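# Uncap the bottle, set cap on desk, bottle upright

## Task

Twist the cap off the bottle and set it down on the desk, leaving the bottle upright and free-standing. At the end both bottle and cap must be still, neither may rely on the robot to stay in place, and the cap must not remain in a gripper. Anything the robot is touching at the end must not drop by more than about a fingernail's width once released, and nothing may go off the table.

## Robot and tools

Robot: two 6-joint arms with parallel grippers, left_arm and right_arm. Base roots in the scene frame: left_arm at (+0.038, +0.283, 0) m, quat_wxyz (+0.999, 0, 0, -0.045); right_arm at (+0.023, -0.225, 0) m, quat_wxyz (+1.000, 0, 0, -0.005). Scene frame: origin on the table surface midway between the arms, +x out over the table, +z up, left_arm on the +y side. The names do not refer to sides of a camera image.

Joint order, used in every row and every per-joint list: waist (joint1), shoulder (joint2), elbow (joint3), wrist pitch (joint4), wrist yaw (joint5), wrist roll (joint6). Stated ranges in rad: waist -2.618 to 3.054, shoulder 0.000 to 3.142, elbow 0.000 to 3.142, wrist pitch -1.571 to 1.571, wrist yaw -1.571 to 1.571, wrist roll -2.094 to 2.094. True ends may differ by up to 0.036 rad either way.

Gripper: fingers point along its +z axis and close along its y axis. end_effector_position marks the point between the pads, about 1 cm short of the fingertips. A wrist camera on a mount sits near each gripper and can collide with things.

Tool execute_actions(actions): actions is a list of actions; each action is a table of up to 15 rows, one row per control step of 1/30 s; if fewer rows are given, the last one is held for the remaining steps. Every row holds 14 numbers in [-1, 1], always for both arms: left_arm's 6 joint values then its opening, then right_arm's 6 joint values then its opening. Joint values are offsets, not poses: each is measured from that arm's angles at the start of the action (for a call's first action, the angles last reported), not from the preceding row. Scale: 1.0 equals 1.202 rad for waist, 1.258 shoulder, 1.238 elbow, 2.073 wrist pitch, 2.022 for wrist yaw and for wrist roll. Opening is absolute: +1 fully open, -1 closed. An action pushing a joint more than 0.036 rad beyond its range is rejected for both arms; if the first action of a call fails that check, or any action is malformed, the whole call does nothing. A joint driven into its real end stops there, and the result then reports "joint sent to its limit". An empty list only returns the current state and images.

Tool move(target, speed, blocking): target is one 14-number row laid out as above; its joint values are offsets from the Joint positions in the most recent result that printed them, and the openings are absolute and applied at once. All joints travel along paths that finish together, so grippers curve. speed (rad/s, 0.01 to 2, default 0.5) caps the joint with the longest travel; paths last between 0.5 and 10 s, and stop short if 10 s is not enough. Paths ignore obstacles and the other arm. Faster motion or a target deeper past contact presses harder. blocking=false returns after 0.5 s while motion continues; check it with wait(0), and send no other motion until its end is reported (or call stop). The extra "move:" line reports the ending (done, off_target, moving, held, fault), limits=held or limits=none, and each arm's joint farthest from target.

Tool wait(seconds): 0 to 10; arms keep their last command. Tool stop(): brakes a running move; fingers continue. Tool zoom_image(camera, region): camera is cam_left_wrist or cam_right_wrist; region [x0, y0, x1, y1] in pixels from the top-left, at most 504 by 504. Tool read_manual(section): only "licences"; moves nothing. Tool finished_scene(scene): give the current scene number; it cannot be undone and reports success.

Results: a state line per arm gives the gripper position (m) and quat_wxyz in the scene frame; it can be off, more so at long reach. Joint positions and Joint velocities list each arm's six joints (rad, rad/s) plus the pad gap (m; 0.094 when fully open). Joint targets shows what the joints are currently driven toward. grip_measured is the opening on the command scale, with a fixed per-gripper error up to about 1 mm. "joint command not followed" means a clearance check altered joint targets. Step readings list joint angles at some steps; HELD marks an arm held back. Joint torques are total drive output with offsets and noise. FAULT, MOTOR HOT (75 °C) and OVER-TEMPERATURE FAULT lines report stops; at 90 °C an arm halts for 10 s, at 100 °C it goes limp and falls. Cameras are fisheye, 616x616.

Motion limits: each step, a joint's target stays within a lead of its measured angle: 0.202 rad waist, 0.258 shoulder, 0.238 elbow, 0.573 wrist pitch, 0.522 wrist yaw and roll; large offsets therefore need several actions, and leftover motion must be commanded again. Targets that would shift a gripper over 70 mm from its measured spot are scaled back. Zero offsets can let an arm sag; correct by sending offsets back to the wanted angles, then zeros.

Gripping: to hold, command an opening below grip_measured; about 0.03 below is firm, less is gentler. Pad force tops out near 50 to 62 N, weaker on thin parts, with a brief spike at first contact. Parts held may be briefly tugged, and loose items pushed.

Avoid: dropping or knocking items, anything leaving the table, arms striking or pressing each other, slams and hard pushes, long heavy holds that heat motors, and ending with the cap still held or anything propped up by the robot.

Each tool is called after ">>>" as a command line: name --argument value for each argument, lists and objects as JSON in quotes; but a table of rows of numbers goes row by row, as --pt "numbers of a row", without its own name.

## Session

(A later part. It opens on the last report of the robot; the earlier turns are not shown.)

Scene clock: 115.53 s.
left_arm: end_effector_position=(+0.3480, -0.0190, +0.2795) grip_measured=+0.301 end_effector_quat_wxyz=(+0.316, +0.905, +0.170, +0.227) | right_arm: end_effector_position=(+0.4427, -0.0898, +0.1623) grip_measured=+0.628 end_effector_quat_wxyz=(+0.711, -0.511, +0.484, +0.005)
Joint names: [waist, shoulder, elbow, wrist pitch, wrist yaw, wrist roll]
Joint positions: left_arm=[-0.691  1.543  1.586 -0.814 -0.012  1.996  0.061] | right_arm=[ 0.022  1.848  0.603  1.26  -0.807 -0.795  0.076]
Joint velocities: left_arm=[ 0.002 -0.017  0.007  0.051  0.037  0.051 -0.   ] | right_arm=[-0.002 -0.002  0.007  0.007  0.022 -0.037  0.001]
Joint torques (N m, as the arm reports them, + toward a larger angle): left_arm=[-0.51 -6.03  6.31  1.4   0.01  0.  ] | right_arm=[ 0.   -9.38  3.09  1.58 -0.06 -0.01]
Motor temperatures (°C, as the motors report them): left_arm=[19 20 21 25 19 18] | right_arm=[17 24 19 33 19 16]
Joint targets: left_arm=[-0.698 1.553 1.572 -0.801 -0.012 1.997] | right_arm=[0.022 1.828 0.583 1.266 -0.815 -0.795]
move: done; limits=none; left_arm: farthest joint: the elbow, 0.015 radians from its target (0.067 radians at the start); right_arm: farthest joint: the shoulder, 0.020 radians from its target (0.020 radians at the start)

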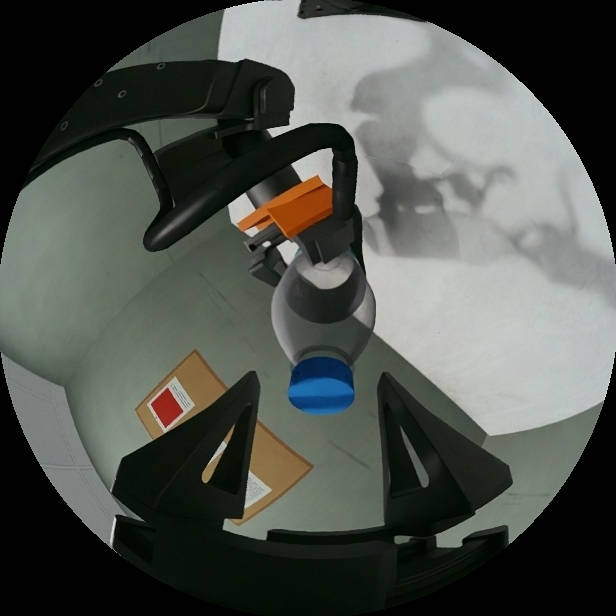

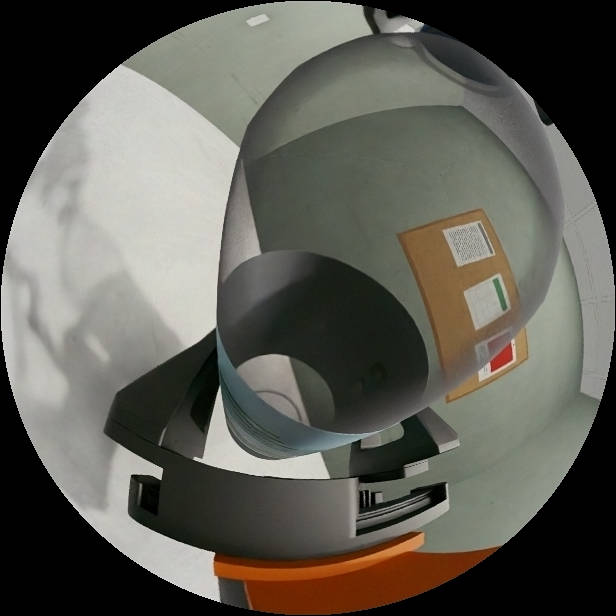

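>>> move --target '[-0.006,0.008,-0.011,0.006,0,0,-0.42, 0,-0.016,-0.016,0.003,-0.004,0,0.58]'

>>> move --target '[-0.006,0.008,-0.011,0.006,0,-1,-0.42, 0,-0.016,-0.016,0.003,-0.004,0,0.58]' --speed 1.0

Scene clock: 120.47 s.
left_arm: end_effector_position=(+0.3480, -0.0187, +0.2793) grip_measured=-0.386 end_effector_quat_wxyz=(+0.315, +0.906, +0.169, +0.227) | right_arm: end_effector_position=(+0.4427, -0.0898, +0.1624) grip_measured=+0.628 end_effector_quat_wxyz=(+0.711, -0.510, +0.484, +0.006)
Joint names: [waist, shoulder, elbow, wrist pitch, wrist yaw, wrist roll]
Joint positions: left_arm=[-0.691  1.543  1.586 -0.815 -0.013  1.997  0.029] | right_arm=[ 0.022  1.848  0.603  1.261 -0.807 -0.793  0.076]
Joint velocities: left_arm=[ 0.002 -0.007 -0.017  0.007  0.051 -0.081 -0.   ] | right_arm=[ 0.002 -0.002 -0.007  0.007 -0.051  0.007  0.   ]
Joint torques (N m, as the arm reports them, + toward a larger angle): left_arm=[-0.48 -5.93  6.32  1.39  0.01 -0.01] | right_arm=[ 0.   -9.42  3.13  1.58 -0.07 -0.02]
Motor temperatures (°C, as the motors report them): left_arm=[19 20 21 25 19 18] | right_arm=[17 24 19 33 19 16]
Joint targets: left_arm=[-0.698 1.553 1.572 -0.802 -0.012 1.996] | right_arm=[0.022 1.828 0.583 1.266 -0.815 -0.795]
move: done; limits=none; left_arm: farthest joint: the wrist pitch, 0.014 radians from its target (0.013 radians at the start); right_arm: farthest joint: the shoulder, 0.020 radians from its target (0.020 radians at the start)

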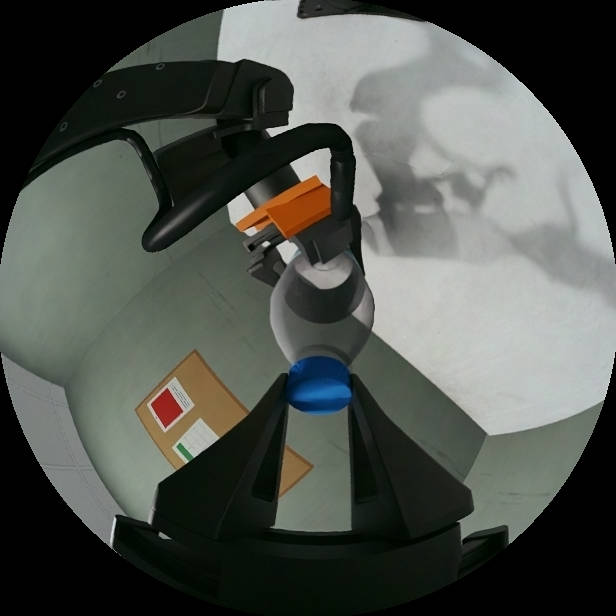

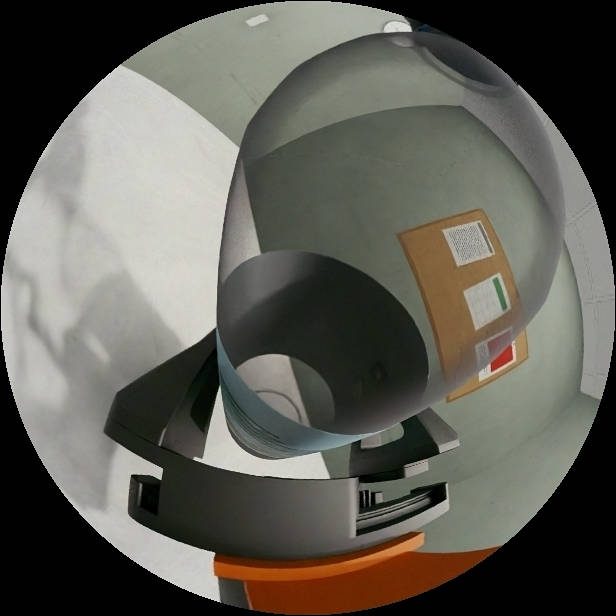

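Scene clock: 123.43 s.
left_arm: end_effector_position=(+0.3495, -0.0170, +0.2792) grip_measured=-0.386 end_effector_quat_wxyz=(+0.363, +0.342, +0.856, -0.138) | right_arm: end_effector_position=(+0.4435, -0.0905, +0.1624) grip_measured=+0.628 end_effector_quat_wxyz=(+0.711, -0.507, +0.488, +0.007)
Joint names: [waist, shoulder, elbow, wrist pitch, wrist yaw, wrist roll]
Joint positions: left_arm=[-0.691  1.543  1.586 -0.816 -0.026 -0.01   0.029] | right_arm=[ 0.022  1.848  0.603  1.261 -0.801 -0.784  0.076]
Joint velocities: left_arm=[-0.017 -0.017  0.007  0.022 -0.007 -0.037 -0.001] | right_arm=[-0.012  0.002  0.012 -0.022 -0.007  0.037 -0.002]
Joint torques (N m, as the arm reports them, + toward a larger angle): left_arm=[-0.52 -5.91  6.34  1.39  0.1  -0.12] | right_arm=[-0.01 -9.38  3.1   1.59 -0.11 -0.09]
Motor temperatures (°C, as the motors report them): left_arm=[19 20 21 25 19 18] | right_arm=[17 24 19 33 19 16]
Joint targets: left_arm=[-0.698 1.553 1.572 -0.803 -0.013 -0.025] | right_arm=[0.022 1.828 0.583 1.267 -0.815 -0.793]
move: done; limits=none; left_arm: farthest joint: the wrist roll, 0.015 radians from its target (2.022 radians at the start); right_arm: farthest joint: the shoulder, 0.020 radians from its target (0.020 radians at the start)

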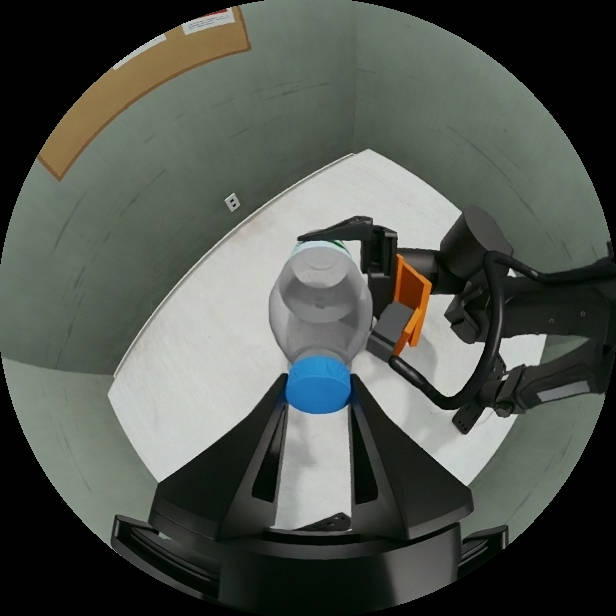

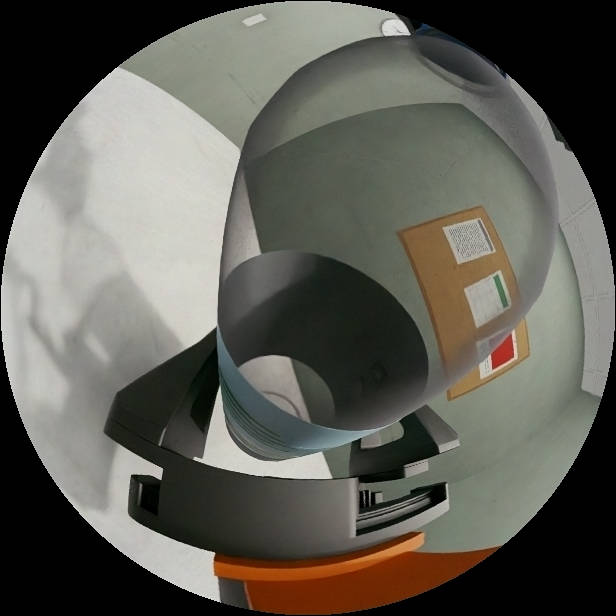

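>>> move --target '[-0.006,0.008,-0.011,0.006,0,-1,-0.42, 0,-0.016,-0.016,0.003,0,0,0.58]' --speed 1.5

>>> move --target '[-0.006,0.008,-0.011,0.006,0,0,-0.1, 0,-0.016,-0.016,0.003,0,0,0.58]'

>>> move --target '[-0.006,0.008,-0.011,0.006,0,1,-0.1, 0,-0.016,-0.016,0.003,0,0,0.58]' --speed 2

>>> move --target '[-0.006,0.008,-0.011,0.006,0,1,-0.1, 0,-0.016,-0.016,0.003,0,0,0.58]' --speed 2

>>> move --target '[-0.006,0.008,-0.011,0.006,0,0,-0.42, 0,-0.016,-0.016,0.003,0,0,0.58]'

>>> move --target '[-0.006,0.008,-0.011,0.006,0,-1,-0.42, 0,-0.016,-0.016,0.003,0,0,0.58]' --speed 1.5

>>> move --target '[-0.006,0.008,-0.011,0.006,0,-1,-0.42, 0,-0.016,-0.016,0.003,0,0,0.58]' --speed 1.5

Scene clock: 137.57 s.
left_arm: end_effector_position=(+0.3481, -0.0179, +0.2788) grip_measured=-0.386 end_effector_quat_wxyz=(+0.072, -0.541, +0.746, -0.380) | right_arm: end_effector_position=(+0.4445, -0.0915, +0.1624) grip_measured=+0.628 end_effector_quat_wxyz=(+0.711, -0.509, +0.485, -0.002)
Joint names: [waist, shoulder, elbow, wrist pitch, wrist yaw, wrist roll]
Joint positions: left_arm=[-0.691  1.543  1.586 -0.818 -0.017 -2.028  0.029] | right_arm=[ 0.022  1.848  0.603  1.261 -0.793 -0.802  0.076]
Joint velocities: left_arm=[-0.012  0.017 -0.007  0.037  0.081 -0.007 -0.   ] | right_arm=[-0.007  0.017 -0.027 -0.139 -0.066 -0.007  0.001]
Joint torques (N m, as the arm reports them, + toward a larger angle): left_arm=[-0.52 -5.92  6.37  1.42 -0.07 -0.04] | right_arm=[ 0.02 -9.39  3.1   1.59 -0.06  0.16]
Motor temperatures (°C, as the motors report them): left_arm=[19 20 21 25 19 18] | right_arm=[17 24 19 34 19 16]
Joint targets: left_arm=[-0.698 1.553 1.572 -0.804 -0.027 -2.032] | right_arm=[0.022 1.828 0.583 1.267 -0.801 -0.784]
move: done; limits=none; left_arm: farthest joint: the wrist pitch, 0.015 radians from its target (0.013 radians at the start); right_arm: farthest joint: the shoulder, 0.020 radians from its target (0.020 radians at the start)

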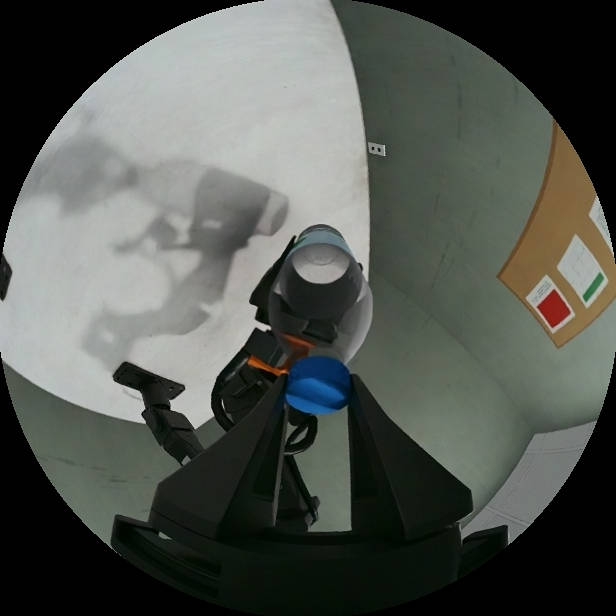

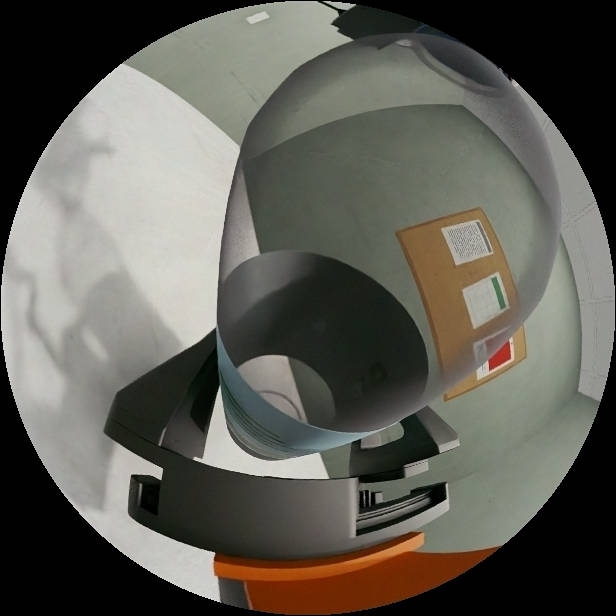

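Scene clock: 138.27 s.
left_arm: end_effector_position=(+0.3480, -0.0180, +0.2788) grip_measured=-0.102 end_effector_quat_wxyz=(+0.072, -0.541, +0.746, -0.380) | right_arm: end_effector_position=(+0.4446, -0.0915, +0.1624) grip_measured=+0.628 end_effector_quat_wxyz=(+0.711, -0.509, +0.485, -0.003)
Joint names: [waist, shoulder, elbow, wrist pitch, wrist yaw, wrist roll]
Joint positions: left_arm=[-0.691  1.543  1.586 -0.818 -0.016 -2.029  0.042] | right_arm=[ 0.022  1.848  0.603  1.261 -0.793 -0.803  0.076]
Joint velocities: left_arm=[-0.002 -0.002  0.002  0.022 -0.022 -0.022 -0.001] | right_arm=[-0.002  0.012  0.002  0.007 -0.007  0.066 -0.001]
Joint torques (N m, as the arm reports them, + toward a larger angle): left_arm=[-0.41 -5.99  6.34  1.38 -0.01  0.01] | right_arm=[ 0.02 -9.39  3.11  1.59  0.    0.  ]
Motor temperatures (°C, as the motors report them): left_arm=[19 20 21 25 19 18] | right_arm=[17 24 19 34 19 16]
Joint targets: left_arm=[-0.698 1.553 1.572 -0.806 -0.017 -2.028] | right_arm=[0.022 1.828 0.583 1.267 -0.793 -0.802]
move: done; limits=none; left_arm: farthest joint: the elbow, 0.013 radians from its target (0.013 radians at the start); right_arm: farthest joint: the shoulder, 0.020 radians from its target (0.020 radians at the start)

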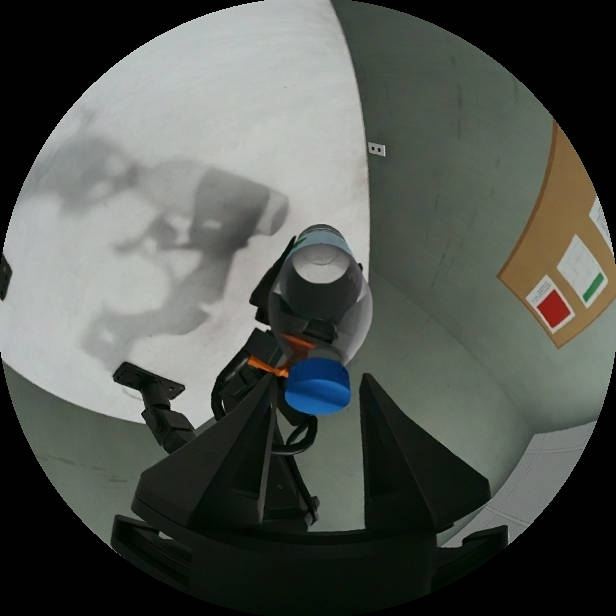

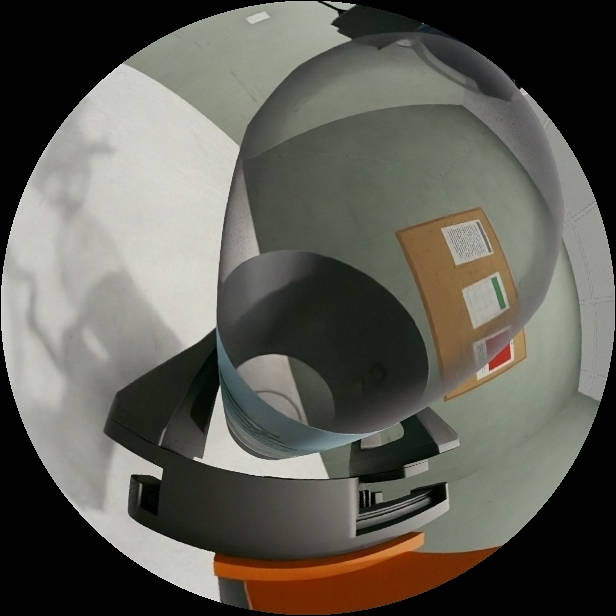

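Scene clock: 140.47 s.
left_arm: end_effector_position=(+0.3480, -0.0180, +0.2788) grip_measured=-0.101 end_effector_quat_wxyz=(+0.360, +0.342, +0.856, -0.143) | right_arm: end_effector_position=(+0.4446, -0.0915, +0.1624) grip_measured=+0.628 end_effector_quat_wxyz=(+0.711, -0.509, +0.485, -0.003)
Joint names: [waist, shoulder, elbow, wrist pitch, wrist yaw, wrist roll]
Joint positions: left_arm=[-0.691  1.543  1.586 -0.818 -0.016 -0.013  0.042] | right_arm=[ 0.022  1.848  0.603  1.261 -0.793 -0.803  0.076]
Joint velocities: left_arm=[ 0.002 -0.022 -0.012  0.007 -0.037  0.022  0.   ] | right_arm=[ 0.002 -0.002 -0.012  0.007  0.007 -0.007 -0.002]
Joint torques (N m, as the arm reports them, + toward a larger angle): left_arm=[-0.53 -5.9   6.34  1.4  -0.01  0.05] | right_arm=[ 0.02 -9.37  3.1   1.59  0.02  0.  ]
Motor temperatures (°C, as the motors report them): left_arm=[19 20 21 25 19 18] | right_arm=[17 24 19 34 19 16]
Joint targets: left_arm=[-0.698 1.553 1.572 -0.806 -0.016 -0.006] | right_arm=[0.022 1.828 0.583 1.267 -0.793 -0.803]
move: done; limits=none; left_arm: farthest joint: the elbow, 0.013 radians from its target (0.013 radians at the start); right_arm: farthest joint: the shoulder, 0.020 radians from its target (0.020 radians at the start)

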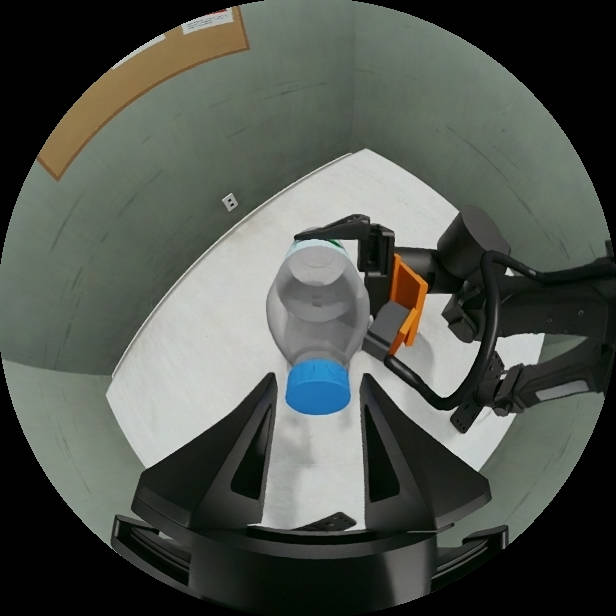

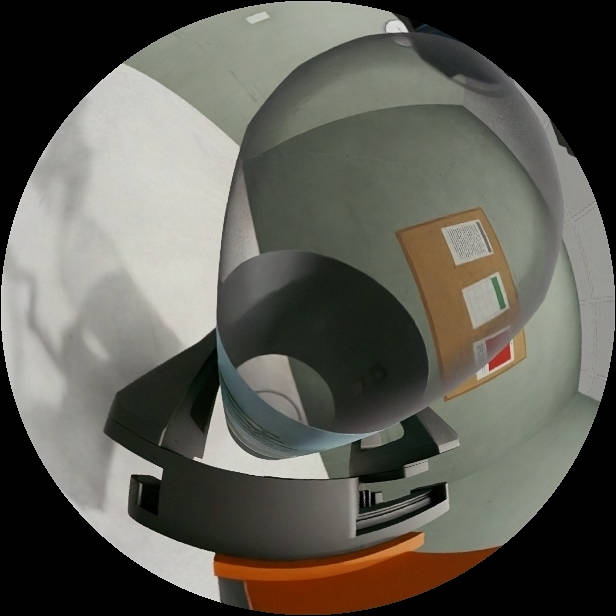

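Scene clock: 142.67 s.
left_arm: end_effector_position=(+0.3480, -0.0180, +0.2788) grip_measured=-0.101 end_effector_quat_wxyz=(+0.312, +0.907, +0.165, +0.229) | right_arm: end_effector_position=(+0.4446, -0.0915, +0.1624) grip_measured=+0.628 end_effector_quat_wxyz=(+0.711, -0.509, +0.485, -0.003)
Joint names: [waist, shoulder, elbow, wrist pitch, wrist yaw, wrist roll]
Joint positions: left_arm=[-0.691  1.543  1.586 -0.818 -0.016  2.007  0.042] | right_arm=[ 0.022  1.848  0.603  1.261 -0.793 -0.803  0.076]
Joint velocities: left_arm=[ 0.002 -0.017 -0.007 -0.022 -0.037  0.022  0.001] | right_arm=[-0.007  0.017  0.007  0.066 -0.037  0.007  0.   ]
Joint torques (N m, as the arm reports them, + toward a larger angle): left_arm=[-0.51 -5.94  6.35  1.38  0.    0.  ] | right_arm=[-0.04 -9.38  3.11  1.59  0.02  0.  ]
Motor temperatures (°C, as the motors report them): left_arm=[19 20 21 25 19 18] | right_arm=[17 24 19 34 19 16]
Joint targets: left_arm=[-0.698 1.553 1.572 -0.806 -0.016 2.009] | right_arm=[0.022 1.828 0.583 1.267 -0.793 -0.803]
move: done; limits=none; left_arm: farthest joint: the elbow, 0.013 radians from its target (0.013 radians at the start); right_arm: farthest joint: the shoulder, 0.020 radians from its target (0.020 radians at the start)

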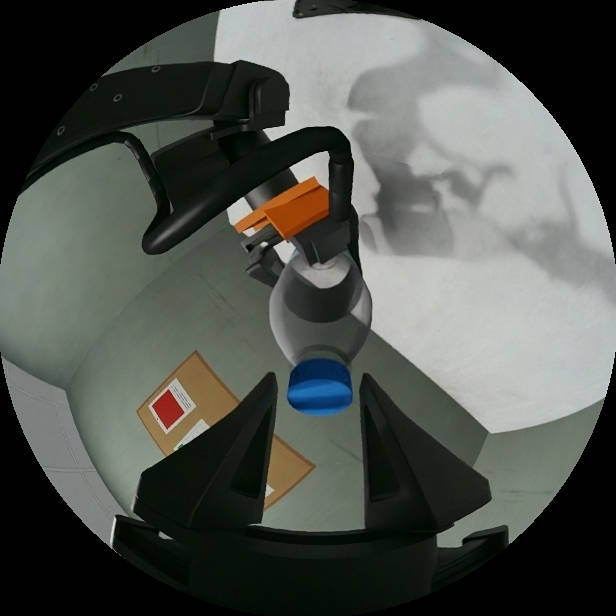

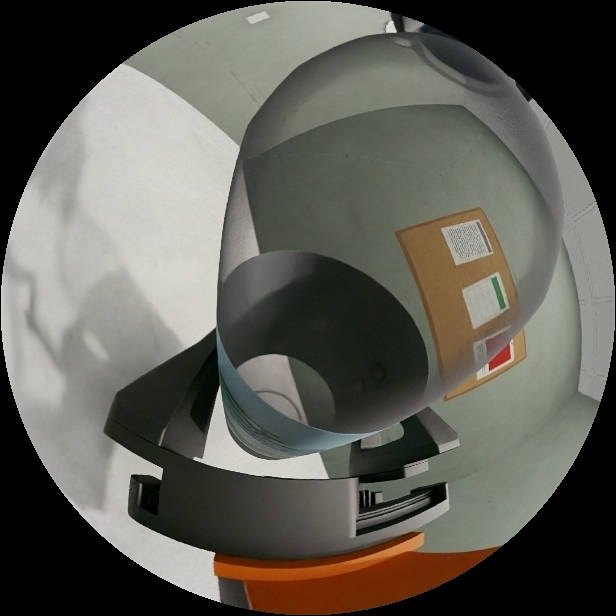

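Scene clock: 143.37 s.
left_arm: end_effector_position=(+0.3480, -0.0180, +0.2788) grip_measured=-0.386 end_effector_quat_wxyz=(+0.312, +0.907, +0.165, +0.229) | right_arm: end_effector_position=(+0.4446, -0.0915, +0.1625) grip_measured=+0.628 end_effector_quat_wxyz=(+0.711, -0.509, +0.485, -0.003)
Joint names: [waist, shoulder, elbow, wrist pitch, wrist yaw, wrist roll]
Joint positions: left_arm=[-0.691  1.543  1.586 -0.818 -0.016  2.007  0.029] | right_arm=[ 0.022  1.848  0.603  1.261 -0.793 -0.803  0.076]
Joint velocities: left_arm=[ 0.007 -0.027  0.002  0.037 -0.066 -0.007 -0.001] | right_arm=[ 0.002 -0.007  0.007 -0.051 -0.037  0.022  0.   ]
Joint torques (N m, as the arm reports them, + toward a larger angle): left_arm=[-0.49 -5.95  6.37  1.38  0.    0.  ] | right_arm=[ 0.01 -9.38  3.13  1.59  0.02 -0.01]
Motor temperatures (°C, as the motors report them): left_arm=[19 20 21 25 19 18] | right_arm=[17 24 19 34 19 16]
Joint targets: left_arm=[-0.698 1.553 1.572 -0.806 -0.016 2.007] | right_arm=[0.022 1.828 0.583 1.267 -0.793 -0.803]
move: done; limits=none; left_arm: farthest joint: the elbow, 0.013 radians from its target (0.013 radians at the start); right_arm: farthest joint: the shoulder, 0.020 radians from its target (0.020 radians at the start)

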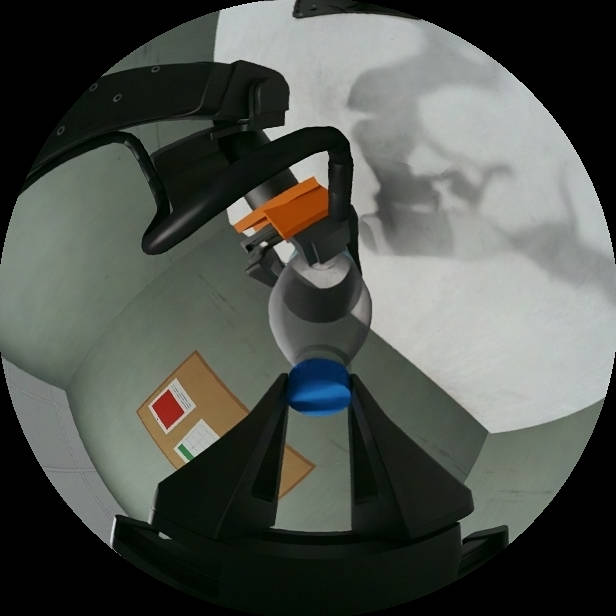

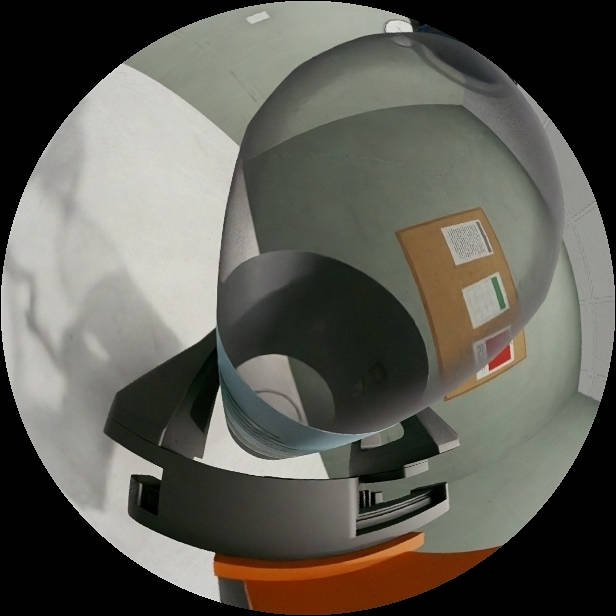

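Scene clock: 145.80 s.
left_arm: end_effector_position=(+0.3481, -0.0178, +0.2788) grip_measured=-0.386 end_effector_quat_wxyz=(+0.361, +0.345, +0.855, -0.141) | right_arm: end_effector_position=(+0.4449, -0.0919, +0.1625) grip_measured=+0.628 end_effector_quat_wxyz=(+0.711, -0.509, +0.486, -0.004)
Joint names: [waist, shoulder, elbow, wrist pitch, wrist yaw, wrist roll]
Joint positions: left_arm=[-0.691  1.543  1.586 -0.818 -0.018 -0.006  0.029] | right_arm=[ 0.022  1.848  0.603  1.261 -0.79  -0.803  0.076]
Joint velocities: left_arm=[-0.012 -0.007 -0.002  0.007 -0.022 -0.022  0.   ] | right_arm=[ 0.002  0.007 -0.037 -0.037  0.037 -0.066  0.   ]
Joint torques (N m, as the arm reports them, + toward a larger angle): left_arm=[-0.51 -5.91  6.41  1.38  0.   -0.06] | right_arm=[ 0.   -9.38  3.11  1.59 -0.01 -0.01]
Motor temperatures (°C, as the motors report them): left_arm=[19 20 21 25 19 18] | right_arm=[17 24 19 34 19 16]
Joint targets: left_arm=[-0.698 1.553 1.572 -0.806 -0.017 -0.014] | right_arm=[0.022 1.828 0.583 1.267 -0.793 -0.803]
move: done; limits=none; left_arm: farthest joint: the elbow, 0.013 radians from its target (0.013 radians at the start); right_arm: farthest joint: the shoulder, 0.020 radians from its target (0.020 radians at the start)

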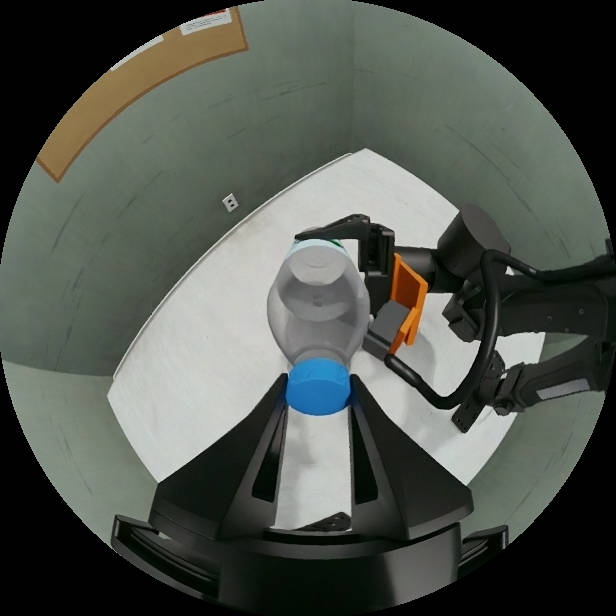

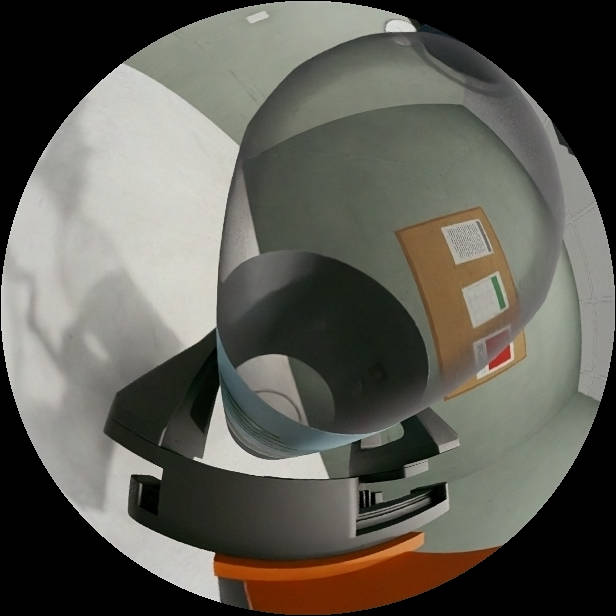

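Scene clock: 148.23 s.
left_arm: end_effector_position=(+0.3483, -0.0176, +0.2788) grip_measured=-0.386 end_effector_quat_wxyz=(+0.073, -0.541, +0.747, -0.380) | right_arm: end_effector_position=(+0.4454, -0.0924, +0.1625) grip_measured=+0.628 end_effector_quat_wxyz=(+0.711, -0.508, +0.486, -0.006)
Joint names: [waist, shoulder, elbow, wrist pitch, wrist yaw, wrist roll]
Joint positions: left_arm=[-0.691  1.543  1.586 -0.818 -0.019 -2.027  0.029] | right_arm=[ 0.022  1.848  0.603  1.261 -0.786 -0.804  0.076]
Joint velocities: left_arm=[-0.012 -0.012 -0.002  0.022  0.022  0.022  0.   ] | right_arm=[-0.022 -0.007  0.012 -0.007 -0.066 -0.066 -0.001]
Joint torques (N m, as the arm reports them, + toward a larger angle): left_arm=[-0.51 -5.99  6.35  1.38  0.02 -0.01] | right_arm=[ 0.01 -9.4   3.13  1.6  -0.02  0.  ]
Motor temperatures (°C, as the motors report them): left_arm=[19 20 21 25 19 18] | right_arm=[17 23 19 34 19 16]
Joint targets: left_arm=[-0.698 1.553 1.572 -0.806 -0.018 -2.029] | right_arm=[0.022 1.828 0.583 1.267 -0.790 -0.803]
move: done; limits=none; left_arm: farthest joint: the elbow, 0.013 radians from its target (0.013 radians at the start); right_arm: farthest joint: the shoulder, 0.020 radians from its target (0.020 radians at the start)

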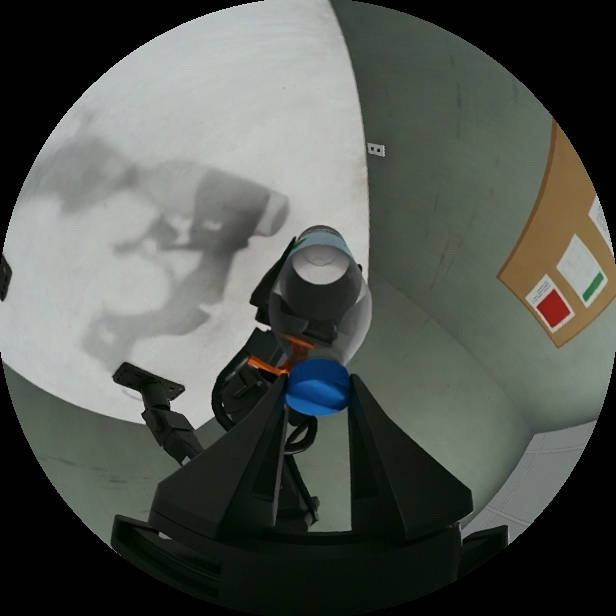

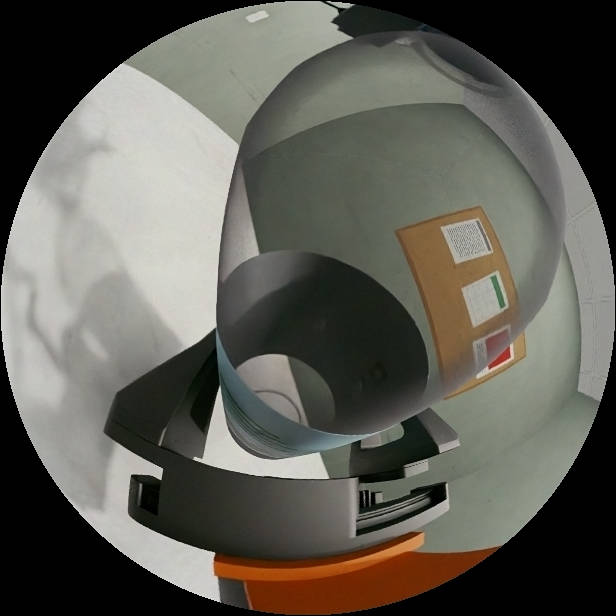

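>>> move --target '[-0.006,0.008,-0.011,0.006,0,0,-0.42, 0,-0.016,-0.016,0.003,0.015,0,0.58]' --speed 0.05

Scene clock: 156.50 s.
left_arm: end_effector_position=(+0.3488, -0.0179, +0.2793) grip_measured=-0.386 end_effector_quat_wxyz=(+0.074, -0.541, +0.746, -0.382) | right_arm: end_effector_position=(+0.4469, -0.0939, +0.1632) grip_measured=+0.628 end_effector_quat_wxyz=(+0.712, -0.506, +0.487, -0.012)
Joint names: [waist, shoulder, elbow, wrist pitch, wrist yaw, wrist roll]
Joint positions: left_arm=[-0.691  1.543  1.586 -0.815 -0.02  -2.027  0.029] | right_arm=[ 0.022  1.848  0.603  1.264 -0.774 -0.808  0.076]
Joint velocities: left_arm=[ 0.007 -0.002  0.002  0.022 -0.037 -0.007  0.   ] | right_arm=[-0.007 -0.002  0.017  0.066 -0.007  0.081  0.   ]
Joint torques (N m, as the arm reports them, + toward a larger angle): left_arm=[-0.46 -5.87  6.33  1.36  0.02  0.01] | right_arm=[-0.01 -9.39  3.08  1.58  0.16  0.03]
Motor temperatures (°C, as the motors report them): left_arm=[19 20 21 25 19 18] | right_arm=[17 24 19 35 19 16]
Joint targets: left_arm=[-0.698 1.553 1.572 -0.806 -0.019 -2.027] | right_arm=[0.022 1.828 0.583 1.267 -0.756 -0.804]
move: done; limits=none; left_arm: farthest joint: the elbow, 0.013 radians from its target (0.013 radians at the start); right_arm: farthest joint: the shoulder, 0.020 radians from its target (0.020 radians at the start)

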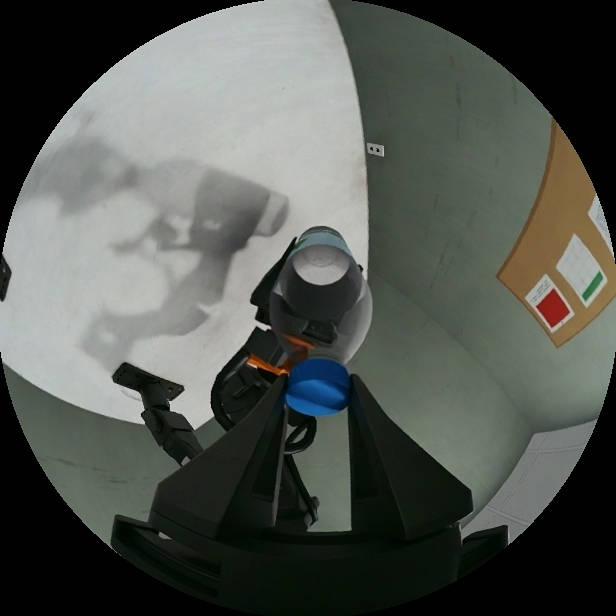

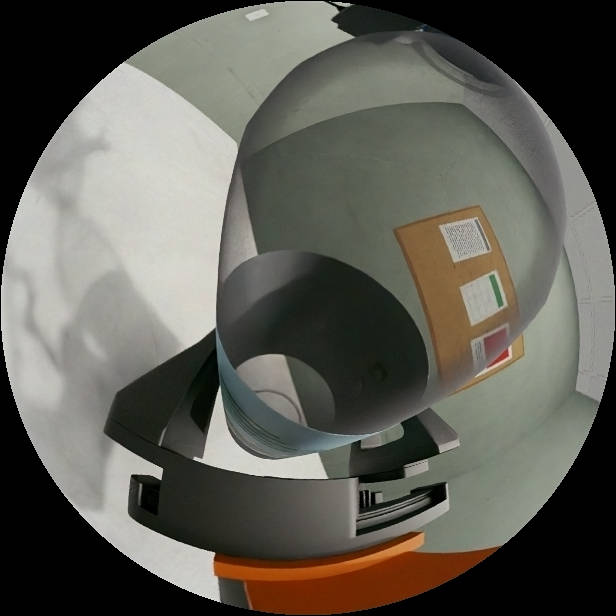

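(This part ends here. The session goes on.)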